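# Mount gear shaft between centres, meshed with master gear

## Task

Place the gear shaft between the centres of the station closer to the robot so that its gear meshes with the master gear, then release it.

## Robot and tools

Robot and frame. Two arms, left_arm and right_arm. All poses share one scene frame: origin on the table top midway between the arms, +x out over the table, +z up, and left_arm sits on the +y side (the names do not refer to image sides). The state line gives each gripper's end_effector_position (metres) and end_effector_quat_wxyz. Printed positions can be slightly off, more so at long reach. The fingers of each gripper point along its own +z and close along its own y; the reported position is the spot between the pads, roughly 1 cm short of the fingertips. Joint limits (rad, base to gripper): waist -2.618 to 3.054, shoulder 0.000 to 3.142, elbow 0.000 to 3.142, wrist pitch -1.571 to 1.571, wrist yaw -1.571 to 1.571, wrist roll -2.094 to 2.094.

The 14-number row. Every motion argument is a single flat list of 14 numbers in [-1, 1] covering both arms, even if one arm stays still: dx, dy, dz, rx, ry, rz, opening for left_arm, then the same seven for right_arm. dx to rz are offsets, not poses, expressed in that gripper's own axes and counted from the gripper's pose in the most recent result that shows it (before any such result, or for a second or later call within one reply, from where the arm is when the motion begins). Scale: 1.0 equals 0.6 m of travel or 180 degrees; rx, ry, rz form one rotation vector. Opening is absolute: +1 fully open (0.094 m), -1 closed. All zeros therefore pull the arm back to its base pose; it is not a pause.

execute_actions. Argument actions: a list holding one item or none, plus optional pictures (boolean, camera images included by default). Empty list: just report the state. An action item has rows (1 to 15 rows of 14 numbers) and steps (up to 15, default 15, each 1/30 s); each row is held for one step, and the final row repeats to fill the count. Every row is measured from the same base pose, not from the row before. A wait item has only steps (up to 300), counted from the previous result, so thinking time eats into it. A refused call moves nothing.

move. Argument target: one 14-number row as above; speed: path top speed in m/s, 0.002 to 0.5 (default 0.25), turning capped at twice that in rad/s. Each gripper travels a straight line toward its target, both paths finishing together, lasting 0.5 to 10 s (cut off at 10 s). The opening is sent at the start. Paths ignore obstacles and the other arm, the gripper lags and can overshoot the speed, especially with a nearly straight arm. Faster contact and targets deeper past the contact mean harder hits. The result adds a move: line stating the ending (done, off_target, moving, held, fault) and any limits: paced means the sent pose was clipped, held means a check blocked some steps (the arm may then lurch fast). Distances to each target are given; no per-step readings.

wait. Argument seconds, 0 to 10; the robot gets nothing new.

zoom_image. Arguments camera (cam_high, cam_low, cam_left_wrist, cam_right_wrist; each 504x504) and region [x0, y0, x1, y1] in pixels from the top-left, at most 504 by 504.

finished_scene. Argument scene: the number of the scene being ended. It is final and the result reports success. Answering without any tool call ends everything.

Controller behaviour. Each step the commanded pose is clipped to within 70 mm and 16 degrees of the measured pose; damped inverse kinematics favours position over orientation. After an action the arm continues only to its last clipped pose, so check the result and send the remainder. Arms tend to end a centimetre or more low and sink further under repeated zero offsets: to hold one still, send the correction back to its desired pose in the first call of a reply and zeros afterwards, raising the aim if it still sags. A pose unreachable line names an arm whose command was altered by the clearance check; HELD marks steps where a row was partly withheld. The Hand target line shows where each gripper is being driven. The simulation keeps running while you think; no steps are kept back.

Gripping. grip_measured is the finger opening on the command scale; the last Joint positions value is the opening in metres. Readings may be up to about 1 mm off, a fixed amount per gripper. To hold something, command roughly 0.03 below grip_measured (less for a lighter grip). Pads push about 50 to 62 N at most, less on thin parts, with a brief spike on first contact.

Hazards. Occasional disturbances tug held parts or shove loose ones. Never let anything leave the table, and avoid drops, slips, slams, hard pushes and arm-to-arm contact. Holding loads heats motors: MOTOR HOT appears at 75 °C, at 90 °C that arm halts for 10 s, and at 100 °C it goes limp and falls (OVER-TEMPERATURE FAULT). Keep holds short, motions smooth and efficient.

Each tool is called after "Emit:" by a JSON object that holds its "method" and its "body", one argument or row to a line.

## Session

I'll start by looking at the scene.

Emit:
{"method": "execute_actions", "body": {
  "actions": []
}}

Scene clock: 0.00 s of 5560.00 s.
left_arm: end_effector_position=(+0.3265, +0.3840, +0.3028) grip_measured=+1.000 end_effector_quat_wxyz=(+0.473, -0.170, +0.790, +0.351) | right_arm: end_effector_position=(+0.1743, -0.5924, +0.2420) grip_measured=+1.000 end_effector_quat_wxyz=(+0.004, -0.118, +0.761, -0.638)
Joint positions: left_arm=[ 0.062  1.142  1.022 -0.349 -0.826  0.07   0.094] | right_arm=[-0.515  0.887  0.558 -0.049  1.046 -1.387  0.094]
Joint velocities: left_arm=[-0.007 -0.007 -0.022 -0.037  0.022 -0.007  0.   ] | right_arm=[-0.002 -0.012 -0.012 -0.022  0.022 -0.007  0.   ]
Hand target (left_arm): +0.324, +0.385, +0.305; +0.473, -0.173, +0.789, +0.353
Hand target (right_arm): +0.173, -0.592, +0.247; +0.012, -0.108, +0.759, -0.642

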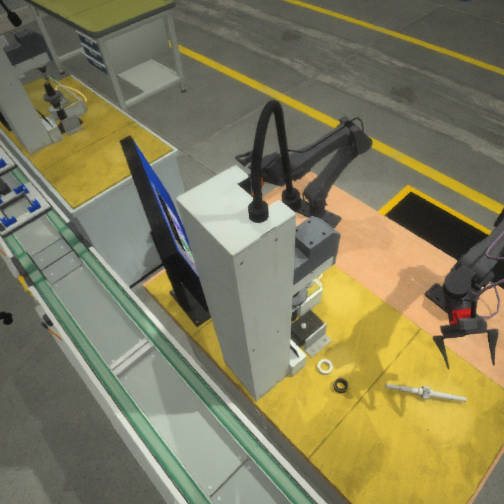

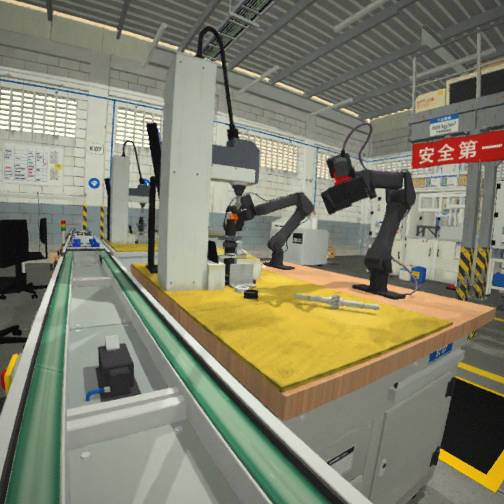

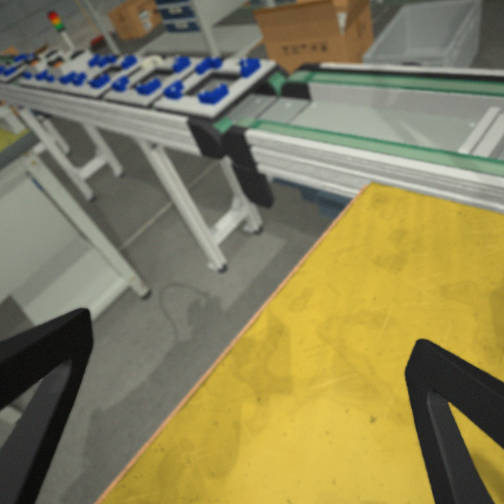

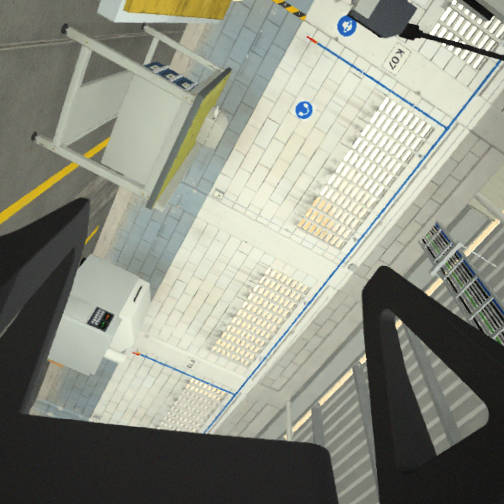

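Emit:
{"method": "zoom_image", "body": {
  "camera": "cam_high",
  "region": [220, 180, 504, 464]
}}

Emit:
{"method": "zoom_image", "body": {
  "camera": "cam_low",
  "region": [150, 120, 400, 370]
}}

Emit:
{"method": "zoom_image", "body": {
  "camera": "cam_high",
  "region": [0, 20, 160, 180]
}}

Region (220, 180, 504, 464) of cam_high's 504x504 image, scaled by 1.775, with more detail than that image has.

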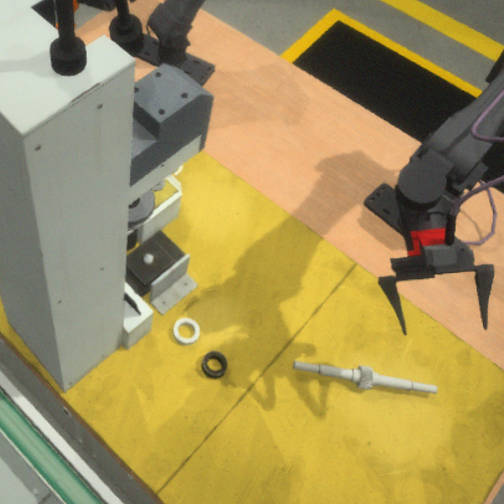

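Region (150, 120, 400, 370) of cam_low's 504x504 image, scaled by 2.016, with more detail than that image has.

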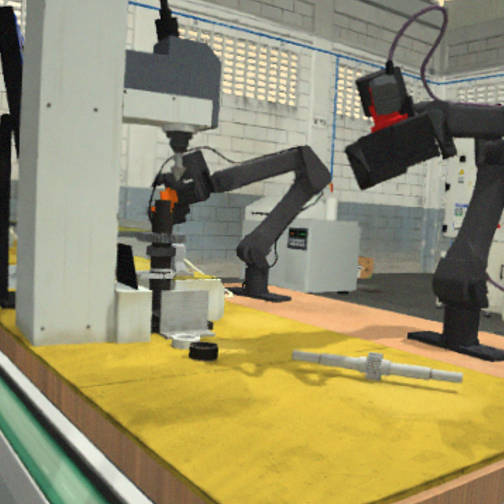

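Region (0, 20, 160, 180) of cam_high's 504x504 image, scaled by 3.150, with more detail than that image has.

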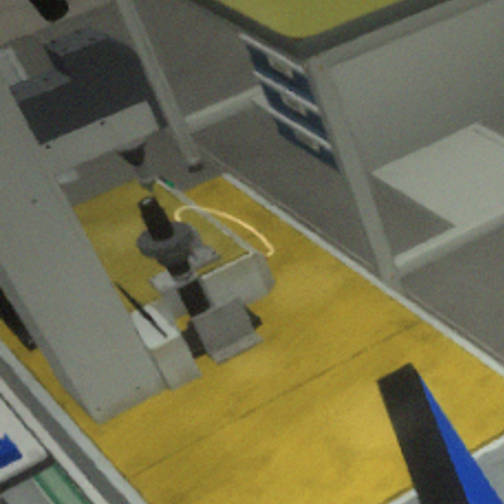

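Emit:
{"method": "move", "body": {
  "target": [0, 0, 0, 0.2404, 0.3239, 0.1164, 1, -0.1132, 0.0753, -0.5538, -0.4123, -0.5392, 0.2803, 1],
  "speed": 0.25
}}

Scene clock: 54.67 s of 5560.00 s.
left_arm: end_effector_position=(+0.3279, +0.3829, +0.2988) grip_measured=+1.000 end_effector_quat_wxyz=(+0.183, +0.002, +0.980, +0.078) | right_arm: end_effector_position=(+0.1819, -0.2505, +0.2531) grip_measured=+1.000 end_effector_quat_wxyz=(+0.676, -0.217, +0.673, +0.208)
Joint positions: left_arm=[ 0.421  1.708  2.092 -1.556 -0.027  0.339  0.094] | right_arm=[ 0.034  0.076  0.307 -0.231 -0.396 -0.014  0.094]
Joint velocities: left_arm=[-0.007 -0.002 -0.007 -0.022  0.066  0.022  0.   ] | right_arm=[-0.007  0.022 -0.022 -0.037  0.007 -0.066  0.   ]
Hand target (left_arm): +0.327, +0.386, +0.301; +0.184, -0.001, +0.980, +0.075
Hand target (right_arm): +0.181, -0.250, +0.253; +0.680, -0.214, +0.668, +0.211
Off the commanded pose (left_arm): 0.004 m, 23 deg; orientation clipped at the last step of the last action.
Off the commanded pose (right_arm): 0.004 m, 1 deg.
joint sent to its limit (left arm) — the command would take joint 4 (wrist pitch) past its lower limit, so that joint was sent only as far as its limit.
After step 90, 46.23 s passed at rest.
move: off_target (left_arm); limits=paced

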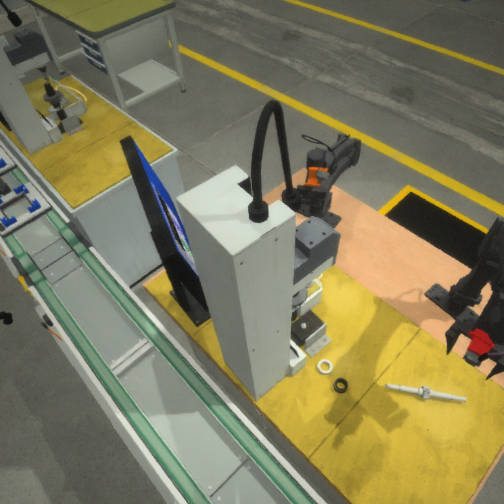

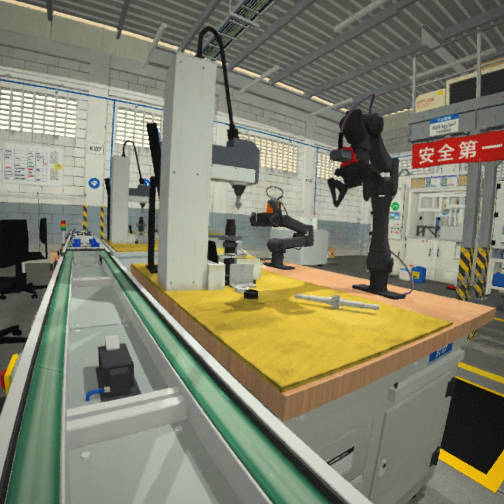

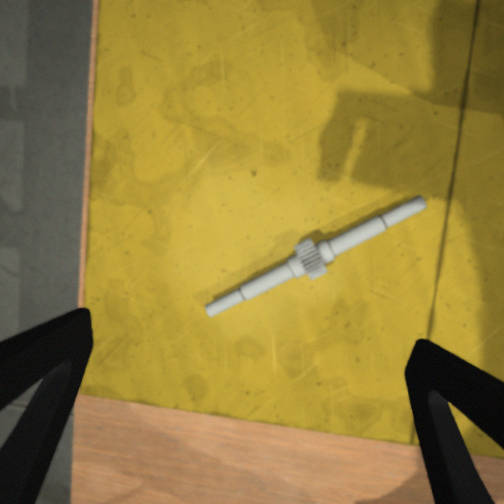

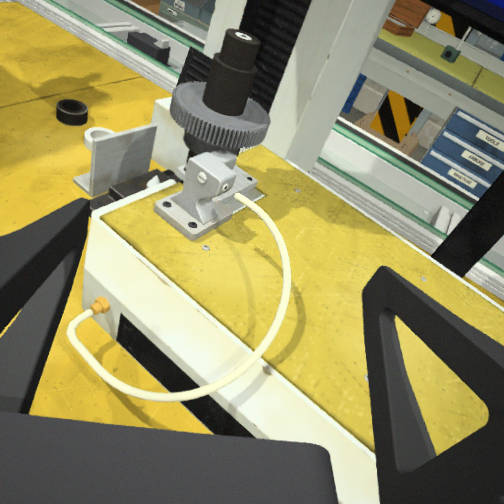

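Emit:
{"method": "zoom_image", "body": {
  "camera": "cam_low",
  "region": [190, 160, 330, 300]
}}

Emit:
{"method": "zoom_image", "body": {
  "camera": "cam_right_wrist",
  "region": [40, 0, 300, 260]
}}

Emit:
{"method": "zoom_image", "body": {
  "camera": "cam_left_wrist",
  "region": [180, 130, 450, 400]
}}

Region (190, 160, 330, 300) of cam_low's 504x504 image, scaled by 3.600, with more detail than that image has.

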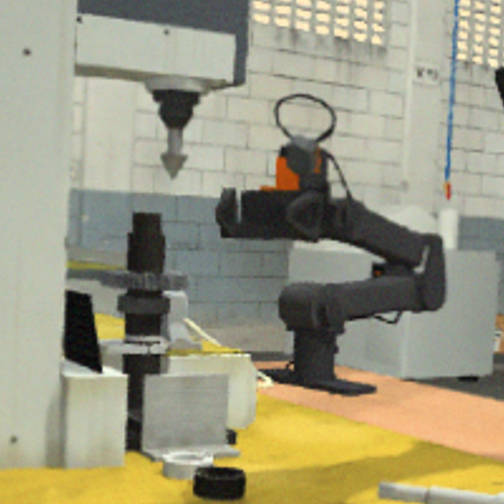

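Region (40, 0, 300, 260) of cam_right_wrist's 504x504 image, scaled by 1.938, with more detail than that image has.

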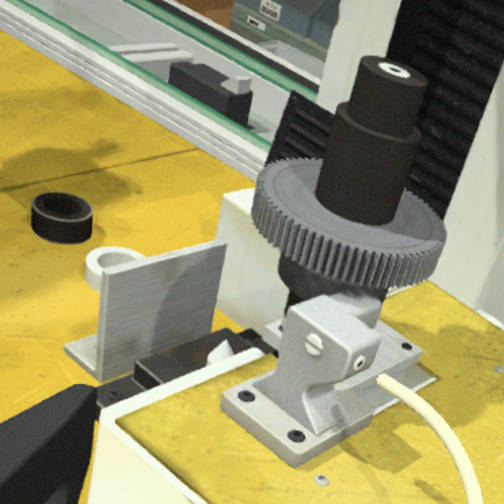

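Region (180, 130, 450, 400) of cam_left_wrist's 504x504 image, scaled by 1.867, with more detail than that image has.

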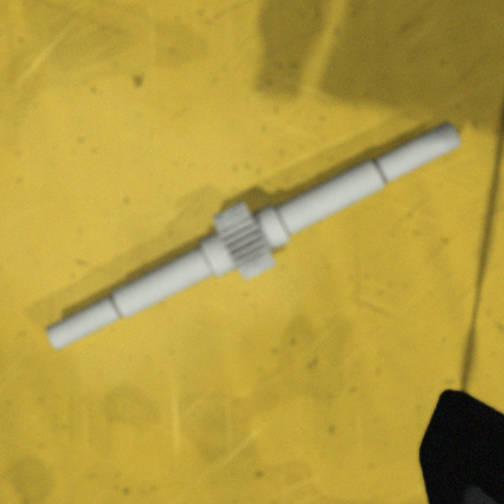

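Emit:
{"method": "move", "body": {
  "target": [0.0363, -0.146, 0.1407, 0.05, 0.1173, -0.0013, 1, 0.085, 0.2542, 0.1325, 0.0832, -0.1099, -0.0103, 1],
  "speed": 0.25
}}

Scene clock: 139.70 s of 5560.00 s.
left_arm: end_effector_position=(+0.3420, +0.3138, +0.2019) grip_measured=+1.000 end_effector_quat_wxyz=(+0.040, +0.000, +0.999, +0.014) | right_arm: end_effector_position=(+0.1616, -0.0875, +0.1951) grip_measured=+1.000 end_effector_quat_wxyz=(+0.731, -0.136, +0.654, +0.138)
Joint positions: left_arm=[ 0.228  1.853  1.924 -1.559 -0.017  0.136  0.094] | right_arm=[ 1.326  1.588  0.26   1.569  1.104 -0.234  0.094]
Joint velocities: left_arm=[ 0.002 -0.002 -0.007  0.037  0.022  0.051  0.   ] | right_arm=[-0.002 -0.012 -0.007  0.007 -0.007  0.037  0.   ]
Hand target (left_arm): +0.339, +0.309, +0.199; +0.031, +0.002, +0.999, +0.009
Hand target (right_arm): +0.160, -0.082, +0.202; +0.734, -0.125, +0.651, +0.149
Off the commanded pose (left_arm): 0.005 m, 5 deg.
Off the commanded pose (right_arm): 0.009 m, 14 deg.
joint sent to its limit (left arm) — the command would take joint 4 (wrist pitch) past its lower limit, so that joint was sent only as far as its limit.
joint sent to its limit (right arm) — the command would take joint 4 (wrist pitch) past its upper limit, so that joint was sent only as far as its limit.
After step 90, 79.77 s passed at rest.
move: off_target (left_arm, right_arm); limits=paced

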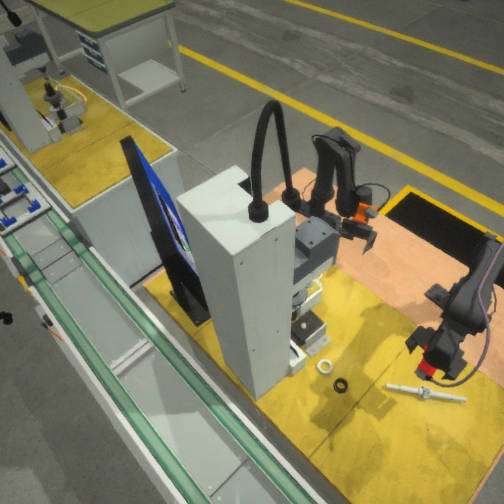

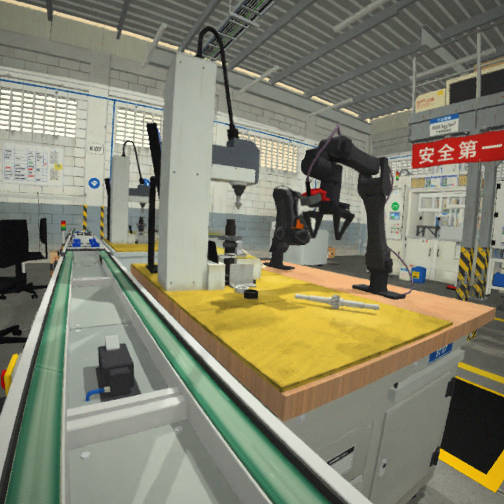

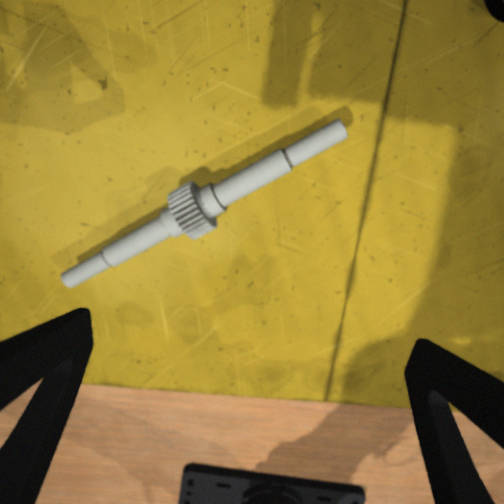

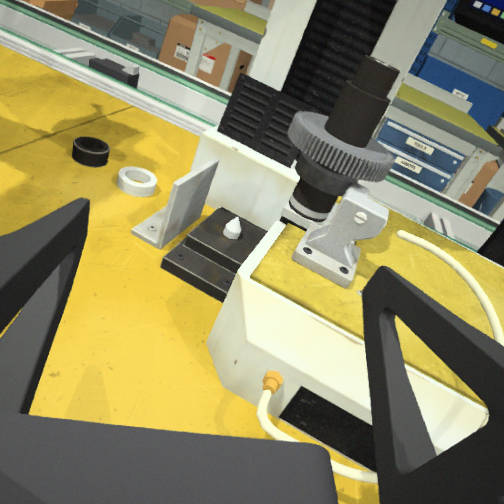

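Emit:
{"method": "zoom_image", "body": {
  "camera": "cam_right_wrist",
  "region": [120, 40, 420, 340]
}}

Emit:
{"method": "zoom_image", "body": {
  "camera": "cam_left_wrist",
  "region": [40, 60, 380, 400]
}}

Region (120, 40, 420, 340) of cam_right_wrist's 504x504 image, scaled by 1.680, with more detail than that image has.

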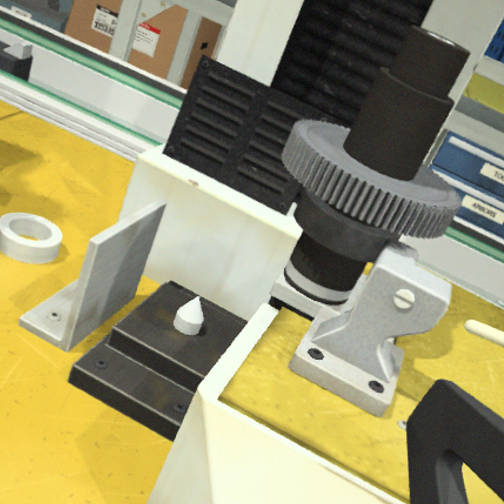

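Region (40, 60, 380, 400) of cam_left_wrist's 504x504 image, scaled by 1.482, with more detail than that image has.

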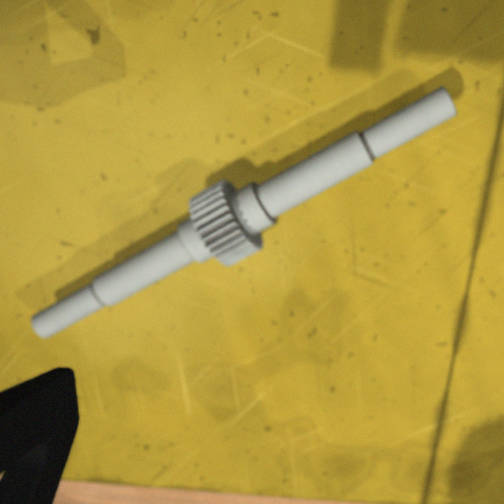

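Emit:
{"method": "move", "body": {
  "target": [0.0493, 0.1462, 0.1373, -0.0222, 0.0244, -0.6828, 1, -0.008, 0.005, 0, 0, 0, 0, 1],
  "speed": 0.3
}}

Scene clock: 189.23 s of 5560.00 s.
left_arm: end_effector_position=(+0.3241, +0.4014, +0.1262) grip_measured=+1.000 end_effector_quat_wxyz=(-0.008, +0.874, -0.486, +0.007) | right_arm: end_effector_position=(+0.1619, -0.0877, +0.1929) grip_measured=+1.000 end_effector_quat_wxyz=(+0.730, -0.140, +0.656, +0.131)
Joint positions: left_arm=[ 0.487  1.891  1.672 -1.33   0.001 -1.733  0.094] | right_arm=[ 1.326  1.588  0.26   1.555  1.109 -0.236  0.094]
Joint velocities: left_arm=[ 0.002  0.007  0.012 -0.051  0.022 -0.037  0.   ] | right_arm=[ 0.002 -0.002  0.002  0.051 -0.081  0.037  0.   ]
Hand target (left_arm): +0.320, +0.404, +0.119; +0.001, +0.879, -0.478, -0.000
Hand target (right_arm): +0.160, -0.085, +0.200; +0.731, -0.136, +0.654, +0.138
Off the commanded pose (left_arm): 0.009 m, 2 deg.
Off the commanded pose (right_arm): 0.008 m, 1 deg.
After step 90, 42.40 s passed at rest.
move: done

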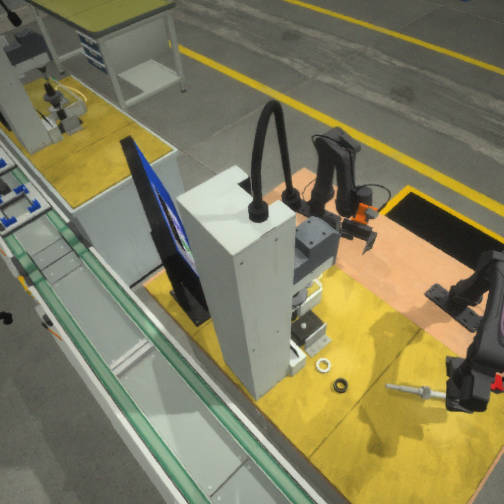

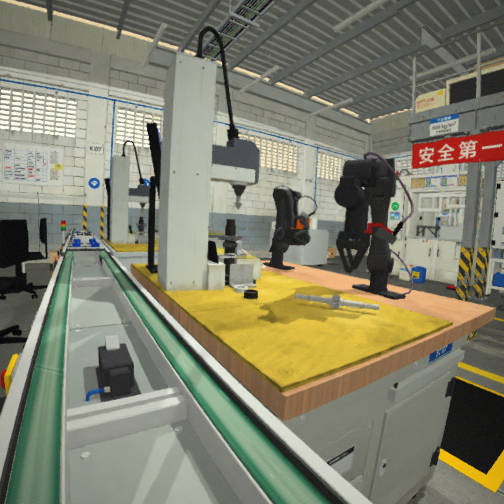

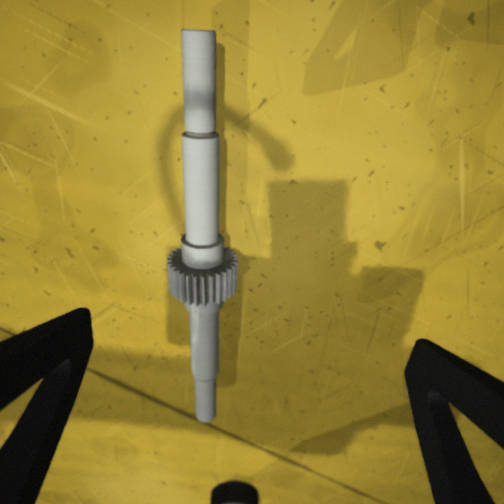

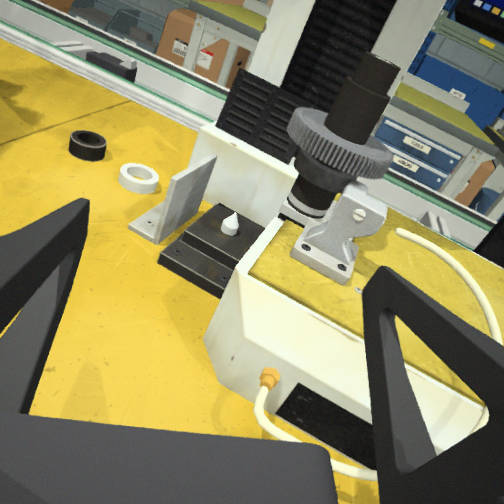

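Emit:
{"method": "move", "body": {
  "target": [-0.013, 0.05, 0.11, 0, 0, 0, 1, -0.012, 0.005, 0, 0, 0, 0, 1],
  "speed": 0.15
}}

Scene clock: 200.03 s of 5560.00 s.
left_arm: end_effector_position=(+0.2995, +0.3910, +0.0576) grip_measured=+1.000 end_effector_quat_wxyz=(-0.007, +0.873, -0.487, +0.006) | right_arm: end_effector_position=(+0.1623, -0.0886, +0.1918) grip_measured=+1.000 end_effector_quat_wxyz=(+0.728, -0.145, +0.658, +0.123)
Joint positions: left_arm=[ 0.487  1.826  1.313 -1.04   0.001 -1.73   0.094] | right_arm=[ 1.326  1.574  0.26   1.523  1.115 -0.239  0.094]
Joint velocities: left_arm=[ 0.007  0.007  0.007 -0.007 -0.066  0.051  0.   ] | right_arm=[-0.002 -0.022  0.002 -0.066 -0.007  0.007  0.   ]
Hand target (left_arm): +0.296, +0.392, +0.060; -0.008, +0.874, -0.486, +0.007
Hand target (right_arm): +0.160, -0.085, +0.200; +0.730, -0.139, +0.656, +0.132
Off the commanded pose (left_arm): 0.004 m, 0 deg.
Off the commanded pose (right_arm): 0.009 m, 1 deg.
After step 90, 6.63 s passed at rest.
move: done

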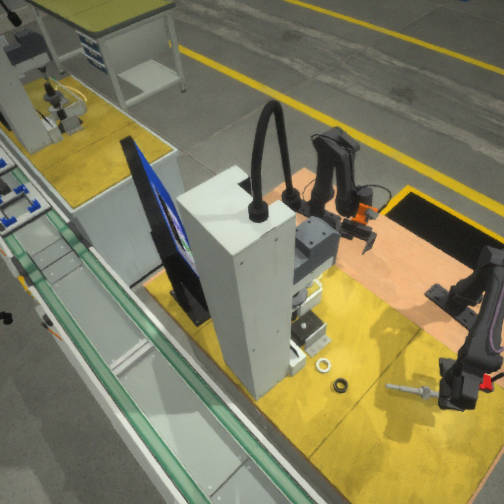

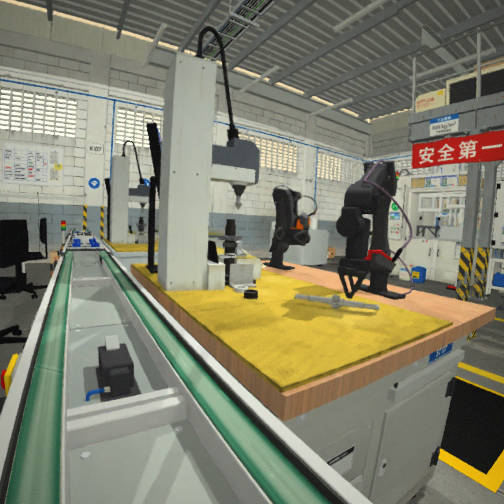

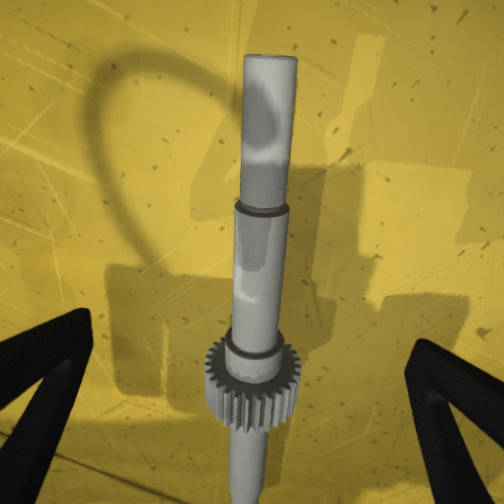

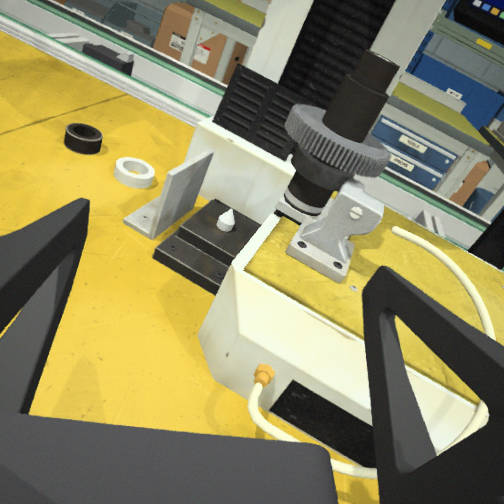

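Emit:
{"method": "move", "body": {
  "target": [0.02, 0.0, 0.06, 0, 0, 0, 0.2, -0.014, 0.005, 0, 0, 0, 0, 1],
  "speed": 0.06
}}

Scene clock: 220.30 s of 5560.00 s.
left_arm: end_effector_position=(+0.3095, +0.3859, +0.0278) grip_measured=+0.202 end_effector_quat_wxyz=(-0.015, +0.875, -0.484, +0.013) | right_arm: end_effector_position=(+0.1627, -0.0898, +0.1910) grip_measured=+1.000 end_effector_quat_wxyz=(+0.727, -0.152, +0.660, +0.113)
Joint positions: left_arm=[ 0.462  1.871  1.245 -0.907  0.001 -1.762  0.056] | right_arm=[ 1.326  1.555  0.26   1.484  1.12  -0.242  0.094]
Joint velocities: left_arm=[-0.012 -0.002 -0.027 -0.051 -0.051 -0.081 -0.   ] | right_arm=[-0.002 -0.007 -0.012  0.022  0.007 -0.022  0.   ]
Hand target (left_arm): +0.306, +0.381, +0.022; -0.007, +0.873, -0.487, +0.006
Hand target (right_arm): +0.160, -0.086, +0.200; +0.729, -0.145, +0.658, +0.123
Off the commanded pose (left_arm): 0.008 m, 1 deg.
Off the commanded pose (right_arm): 0.010 m, 1 deg.
After step 90, 16.17 s passed at rest.
move: done

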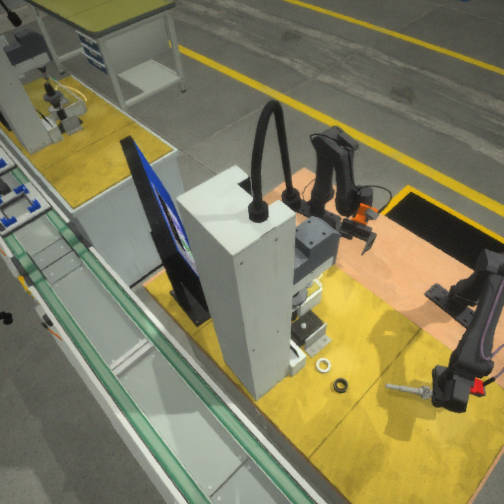

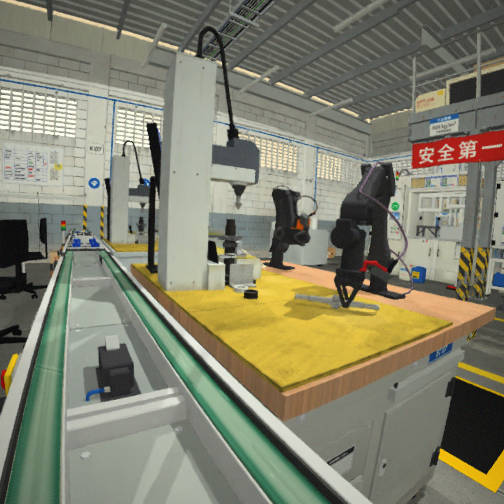

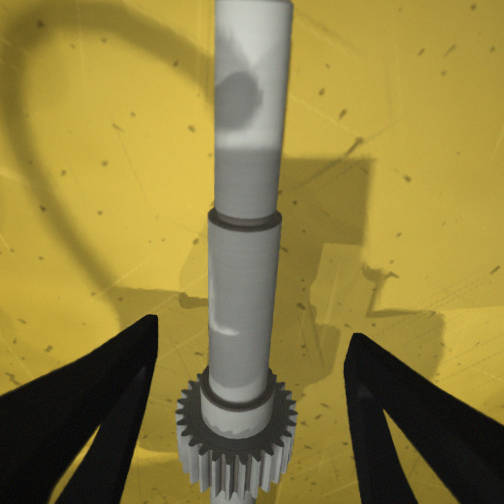

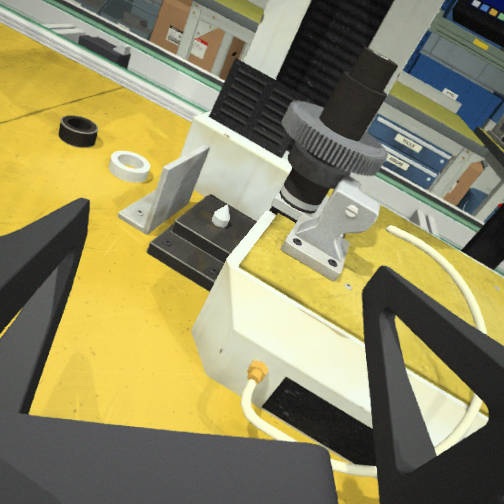

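Emit:
{"method": "move", "body": {
  "target": [-0.003, 0.01, 0.02, 0, 0, 0, 0.2, -0.014, 0.005, 0, 0, 0, 0, 1],
  "speed": 0.03
}}

Scene clock: 226.10 s of 5560.00 s.
left_arm: end_effector_position=(+0.3075, +0.3851, +0.0183) grip_measured=+0.202 end_effector_quat_wxyz=(-0.017, +0.875, -0.484, +0.015) | right_arm: end_effector_position=(+0.1630, -0.0910, +0.1908) grip_measured=+1.000 end_effector_quat_wxyz=(+0.725, -0.157, +0.662, +0.105)
Joint positions: left_arm=[ 0.462  1.871  1.204 -0.858  0.001 -1.762  0.056] | right_arm=[ 1.326  1.538  0.26   1.452  1.125 -0.246  0.094]
Joint velocities: left_arm=[ 0.012  0.007 -0.012  0.007 -0.007 -0.007 -0.   ] | right_arm=[ 0.007 -0.002 -0.012 -0.11  -0.037 -0.125  0.   ]
Hand target (left_arm): +0.304, +0.384, +0.016; -0.015, +0.875, -0.484, +0.013
Hand target (right_arm): +0.161, -0.087, +0.199; +0.727, -0.151, +0.660, +0.113
Off the commanded pose (left_arm): 0.005 m, 0 deg.
Off the commanded pose (right_arm): 0.010 m, 1 deg.
After step 90, 2.10 s passed at rest.
move: done

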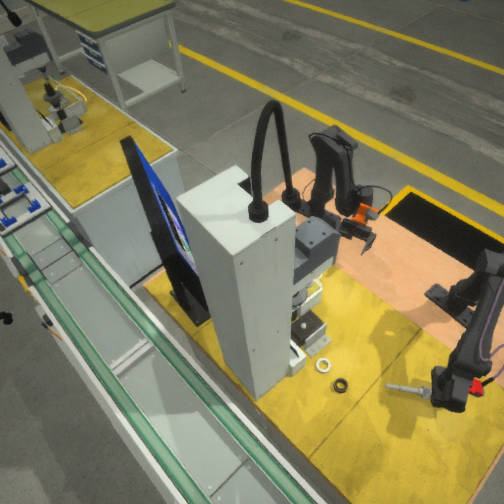

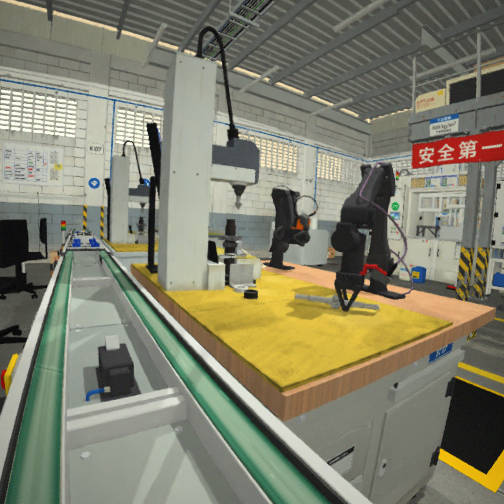

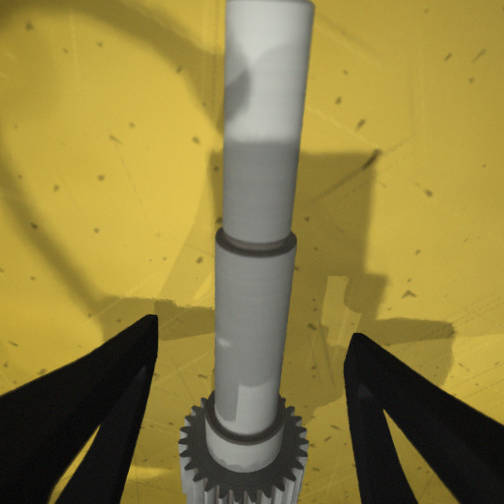

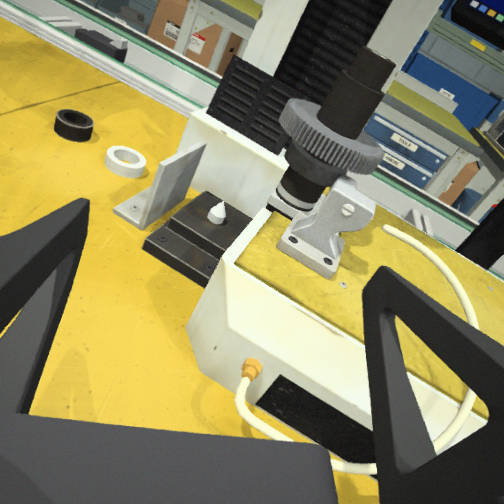

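Emit:
{"method": "execute_actions", "body": {
  "actions": [
    {"rows": [[0,0,0,0,0,0,0.1,0,0,0,0,0,0,1],[0,0,0,0,0,0,0.0,0,0,0,0,0,0,1],[0,0,0,0,0,0,-0.1,0,0,0,0,0,0,1],[0,0,0,0,0,0,-0.2,0,0,0,0,0,0,1],[0,0,0,0,0,0,-0.3,0,0,0,0,0,0,1],[0,0,0,0,0,0,-0.4,0,0,0,0,0,0,1],[0,0,0,0,0,0,-0.45,0,0,0,0,0,0,1],[0,0,0,0,0,0,-0.5,0,0,0,0,0,0,1],[0,0,0,0,0,0,-0.53,0,0,0,0,0,0,1],[0,0,0,0,0,0,-0.56,0,0,0,0,0,0,1],[0,0,0,0,0,0,-0.58,0,0,0,0,0,0,1],[0,0,0,0,0,0,-0.60,0,0,0,0,0,0,1],[0,0,0,0,0,0,-0.62,0,0,0,0,0,0,1],[0,0,0,0,0,0,-0.64,0,0,0,0,0,0,1],[0,0,0,0,0,0,-0.66,0,0,0,0,0,0,1]], "steps": 15}
  ],
  "pictures": false
}}

Emit:
{"method": "wait", "body": {
  "seconds": 0.5
}}

Scene clock: 232.80 s of 5560.00 s.
left_arm: end_effector_position=(+0.3086, +0.3855, +0.0184) grip_measured=-0.592 end_effector_quat_wxyz=(-0.019, +0.875, -0.484, +0.017) | right_arm: end_effector_position=(+0.1630, -0.0909, +0.1899) grip_measured=+1.000 end_effector_quat_wxyz=(+0.725, -0.159, +0.662, +0.103)
Joint positions: left_arm=[ 0.462  1.871  1.204 -0.853  0.001 -1.762  0.019] | right_arm=[ 1.326  1.538  0.26   1.445  1.126 -0.246  0.094]
Joint velocities: left_arm=[-0.012  0.007  0.007  0.007  0.051 -0.066 -0.   ] | right_arm=[ 0.017 -0.012 -0.027 -0.037  0.007 -0.066  0.   ]
Hand target (left_arm): +0.308, +0.385, +0.018; -0.018, +0.875, -0.484, +0.015
Hand target (right_arm): +0.163, -0.091, +0.191; +0.725, -0.157, +0.662, +0.105
Off the commanded pose (left_arm): 0.001 m, 0 deg.
Off the commanded pose (right_arm): 0.001 m, 0 deg.
Steps of this call (steps 1 to 90: nothing new was sent; then 3.20 s passed at rest; steps 91 to 105: all 15 steps of this action). Readings (end_effector_position):
91: left_arm (+0.3087, +0.3856, +0.0184) | right_arm (+0.1630, -0.0909, +0.1899)
92: left_arm (+0.3087, +0.3856, +0.0184) | right_arm (+0.1630, -0.0909, +0.1899)
94: left_arm (+0.3087, +0.3856, +0.0184) | right_arm (+0.1630, -0.0909, +0.1899)
98: left_arm (+0.3086, +0.3855, +0.0184) | right_arm (+0.1630, -0.0909, +0.1899)
105: the state above

Scene clock: 233.30 s of 5560.00 s.
left_arm: end_effector_position=(+0.3086, +0.3855, +0.0184) grip_measured=-0.592 end_effector_quat_wxyz=(-0.019, +0.875, -0.484, +0.017) | right_arm: end_effector_position=(+0.1630, -0.0909, +0.1899) grip_measured=+1.000 end_effector_quat_wxyz=(+0.725, -0.159, +0.662, +0.103)
Joint positions: left_arm=[ 0.462  1.871  1.204 -0.853  0.001 -1.762  0.019] | right_arm=[ 1.326  1.538  0.26   1.445  1.126 -0.246  0.094]
Joint velocities: left_arm=[-0.002  0.022 -0.012 -0.037  0.051  0.007  0.001] | right_arm=[-0.017 -0.007  0.017 -0.022 -0.037  0.022  0.   ]
Hand target (left_arm): +0.308, +0.385, +0.018; -0.018, +0.875, -0.484, +0.015
Hand target (right_arm): +0.163, -0.091, +0.191; +0.725, -0.157, +0.662, +0.105
Off the commanded pose (left_arm): 0.001 m, 0 deg.
Off the commanded pose (right_arm): 0.001 m, 0 deg.
Steps of this call (steps 1 to 15: nothing new was sent). Readings (end_effector_position):
1: left_arm (+0.3086, +0.3855, +0.0184) | right_arm (+0.1630, -0.0909, +0.1899)
2: left_arm (+0.3086, +0.3855, +0.0184) | right_arm (+0.1630, -0.0909, +0.1899)
4: left_arm (+0.3086, +0.3855, +0.0184) | right_arm (+0.1630, -0.0909, +0.1899)
8: left_arm (+0.3086, +0.3855, +0.0184) | right_arm (+0.1630, -0.0909, +0.1899)
15: the state above

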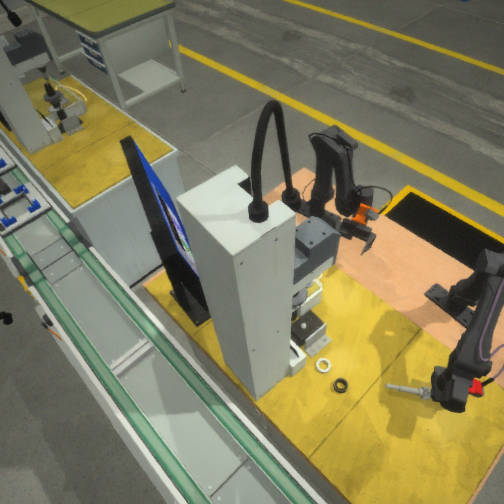

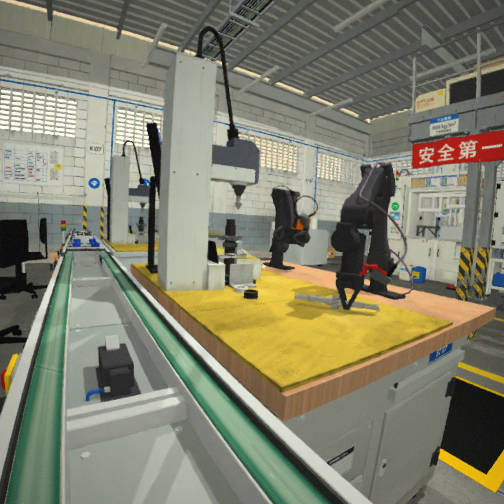

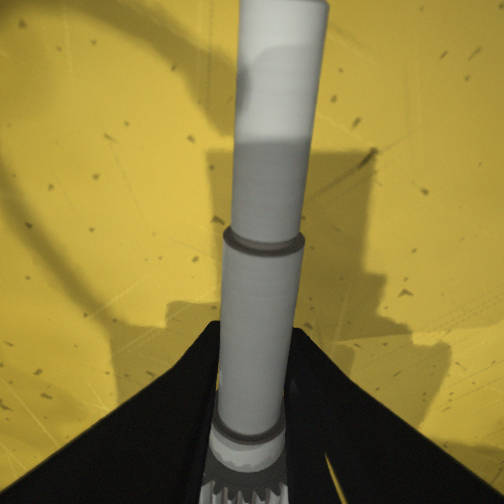

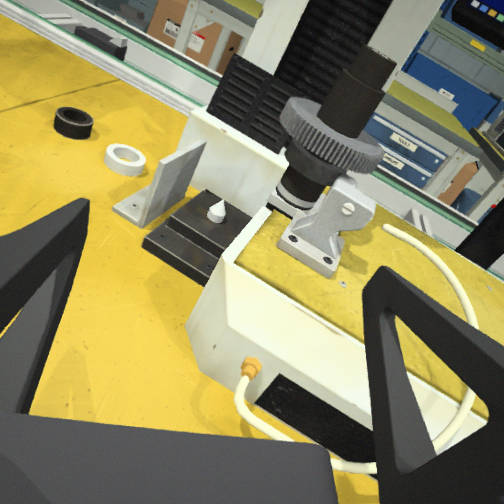

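Emit:
{"method": "move", "body": {
  "target": [0, 0, -0.14, 0, 0, 0, -0.64, -0.014, 0.005, 0, 0, 0, 0, 1],
  "speed": 0.08
}}

Scene clock: 246.57 s of 5560.00 s.
left_arm: end_effector_position=(+0.2998, +0.3821, +0.0841) grip_measured=-0.600 end_effector_quat_wxyz=(-0.002, +0.875, -0.484, +0.003) | right_arm: end_effector_position=(+0.1634, -0.0920, +0.1882) grip_measured=+1.000 end_effector_quat_wxyz=(+0.723, -0.166, +0.665, +0.092)
Joint positions: left_arm=[ 0.462  1.802  1.39  -1.152  0.001 -1.762  0.019] | right_arm=[ 1.326  1.522  0.26   1.406  1.131 -0.249  0.094]
Joint velocities: left_arm=[-0.002  0.012 -0.022 -0.022  0.022 -0.066 -0.   ] | right_arm=[-0.012 -0.007  0.007  0.007  0.051 -0.007  0.   ]
Hand target (left_arm): +0.304, +0.385, +0.102; -0.019, +0.875, -0.484, +0.017
Hand target (right_arm): +0.161, -0.088, +0.198; +0.725, -0.159, +0.662, +0.103
Off the commanded pose (left_arm): 0.019 m, 3 deg.
Off the commanded pose (right_arm): 0.011 m, 2 deg.
After step 90, 8.67 s passed at rest.
move: off_target (left_arm, right_arm)

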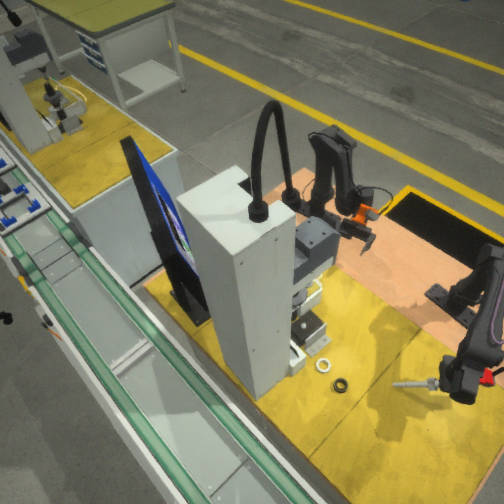

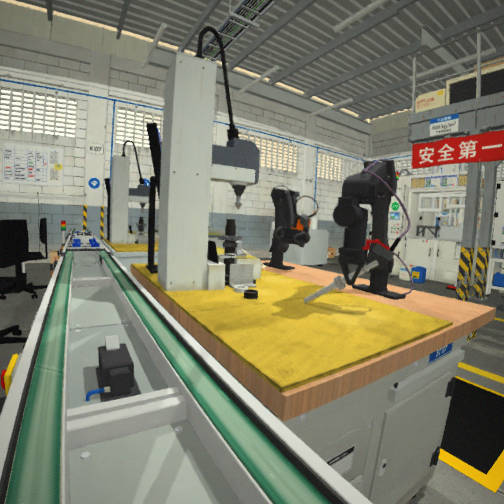

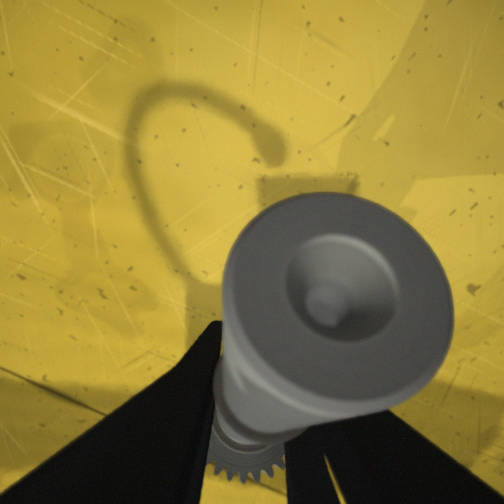

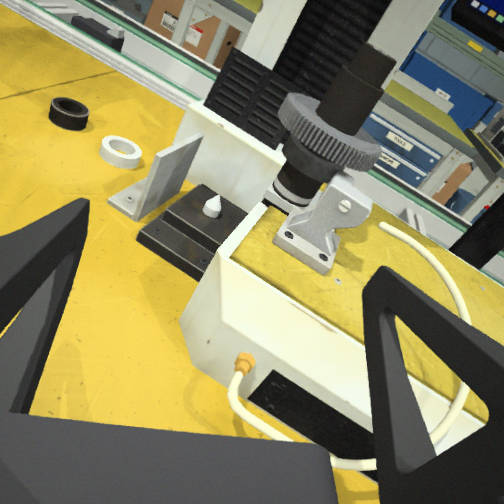

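Emit:
{"method": "move", "body": {
  "target": [0.03, -0.03, -0.03, 0, 0, 0.53, -0.65, -0.016, 0.005, 0, 0, 0, 0, 1],
  "speed": 0.2
}}

Scene clock: 277.93 s of 5560.00 s.
left_arm: end_effector_position=(+0.3194, +0.3788, +0.0916) grip_measured=-0.602 end_effector_quat_wxyz=(-0.005, -0.240, +0.971, -0.001) | right_arm: end_effector_position=(+0.1637, -0.0934, +0.1865) grip_measured=+1.000 end_effector_quat_wxyz=(+0.720, -0.175, +0.667, +0.080)
Joint positions: left_arm=[ 0.432  1.879  1.519 -1.221  0.001 -0.146  0.019] | right_arm=[ 1.326  1.501  0.26   1.358  1.137 -0.251  0.094]
Joint velocities: left_arm=[ 0.007  0.007 -0.012  0.022 -0.037  0.022  0.001] | right_arm=[ 0.002 -0.002  0.002 -0.051 -0.022 -0.007  0.   ]
Hand target (left_arm): +0.324, +0.376, +0.102; +0.004, -0.231, +0.973, +0.000
Hand target (right_arm): +0.161, -0.089, +0.197; +0.723, -0.166, +0.664, +0.092
Off the commanded pose (left_arm): 0.012 m, 2 deg.
Off the commanded pose (right_arm): 0.012 m, 2 deg.
After step 90, 23.67 s passed at rest.
move: off_target (left_arm, right_arm)

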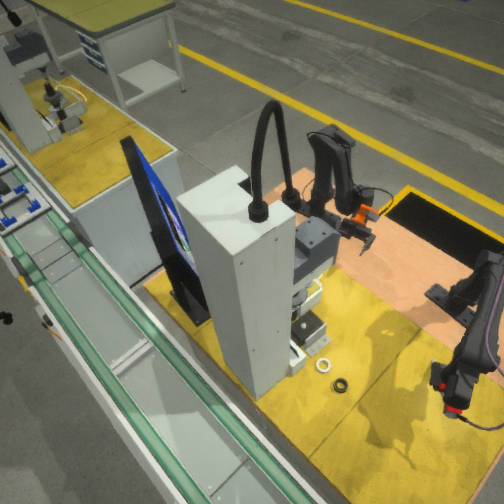

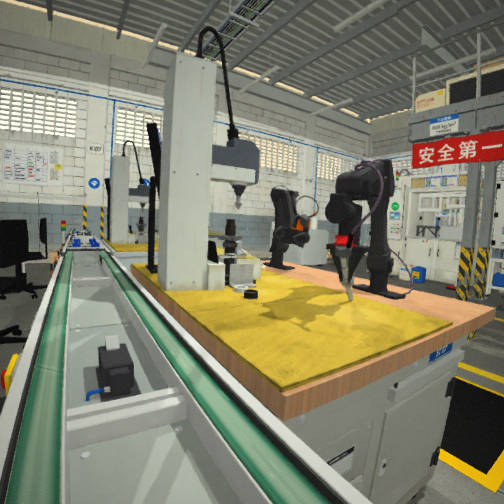

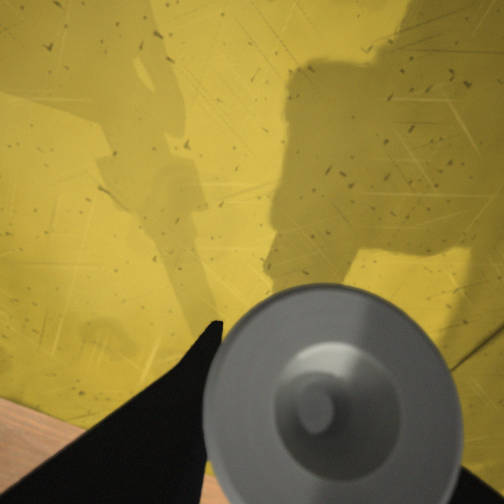

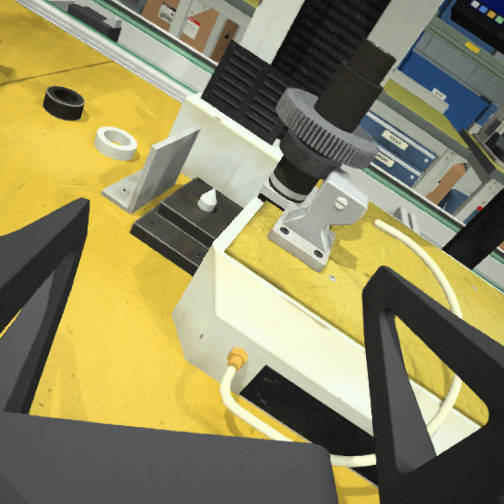

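Emit:
{"method": "move", "body": {
  "target": [0.03, 0, -0.09, 0, -0.25, 0, -0.65, -0.018, 0.006, 0, 0, 0, 0, 1],
  "speed": 0.15
}}

Scene clock: 291.00 s of 5560.00 s.
left_arm: end_effector_position=(+0.2880, +0.3674, +0.1232) grip_measured=-0.605 end_effector_quat_wxyz=(+0.316, -0.229, +0.917, +0.078) | right_arm: end_effector_position=(+0.1630, -0.0945, +0.1842) grip_measured=+1.000 end_effector_quat_wxyz=(+0.716, -0.187, +0.669, +0.068)
Joint positions: left_arm=[ 0.352  1.163  0.758 -0.516 -0.139 -0.183  0.019] | right_arm=[ 1.33   1.48   0.26   1.303  1.143 -0.254  0.094]
Joint velocities: left_arm=[ 0.007 -0.002 -0.002 -0.066 -0.007 -0.037 -0.001] | right_arm=[-0.012 -0.002 -0.002 -0.066  0.037 -0.022  0.   ]
Hand target (left_arm): +0.302, +0.371, +0.148; +0.368, -0.227, +0.898, +0.085
Hand target (right_arm): +0.161, -0.089, +0.197; +0.720, -0.175, +0.667, +0.081
Off the commanded pose (left_arm): 0.028 m, 6 deg.
Off the commanded pose (right_arm): 0.014 m, 2 deg.
After step 90, 6.93 s passed at rest.
move: off_target (left_arm, right_arm)

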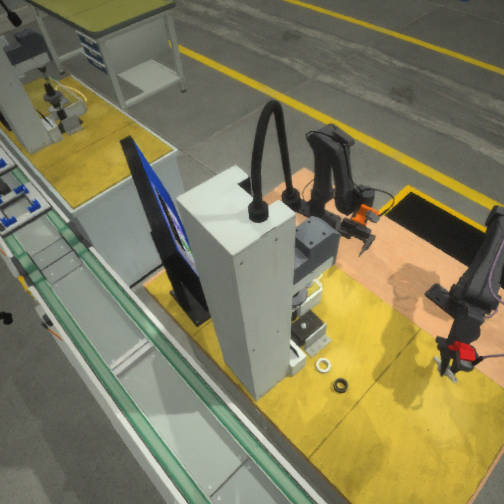

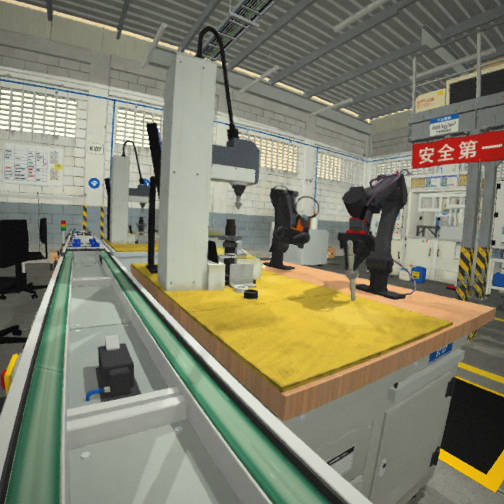

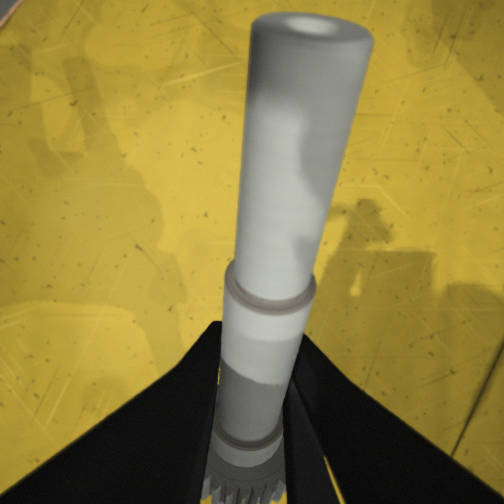

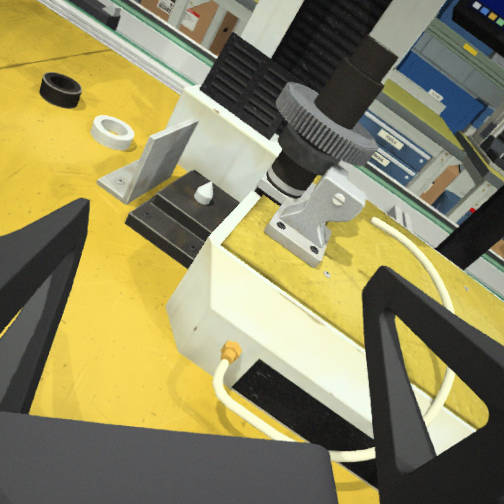

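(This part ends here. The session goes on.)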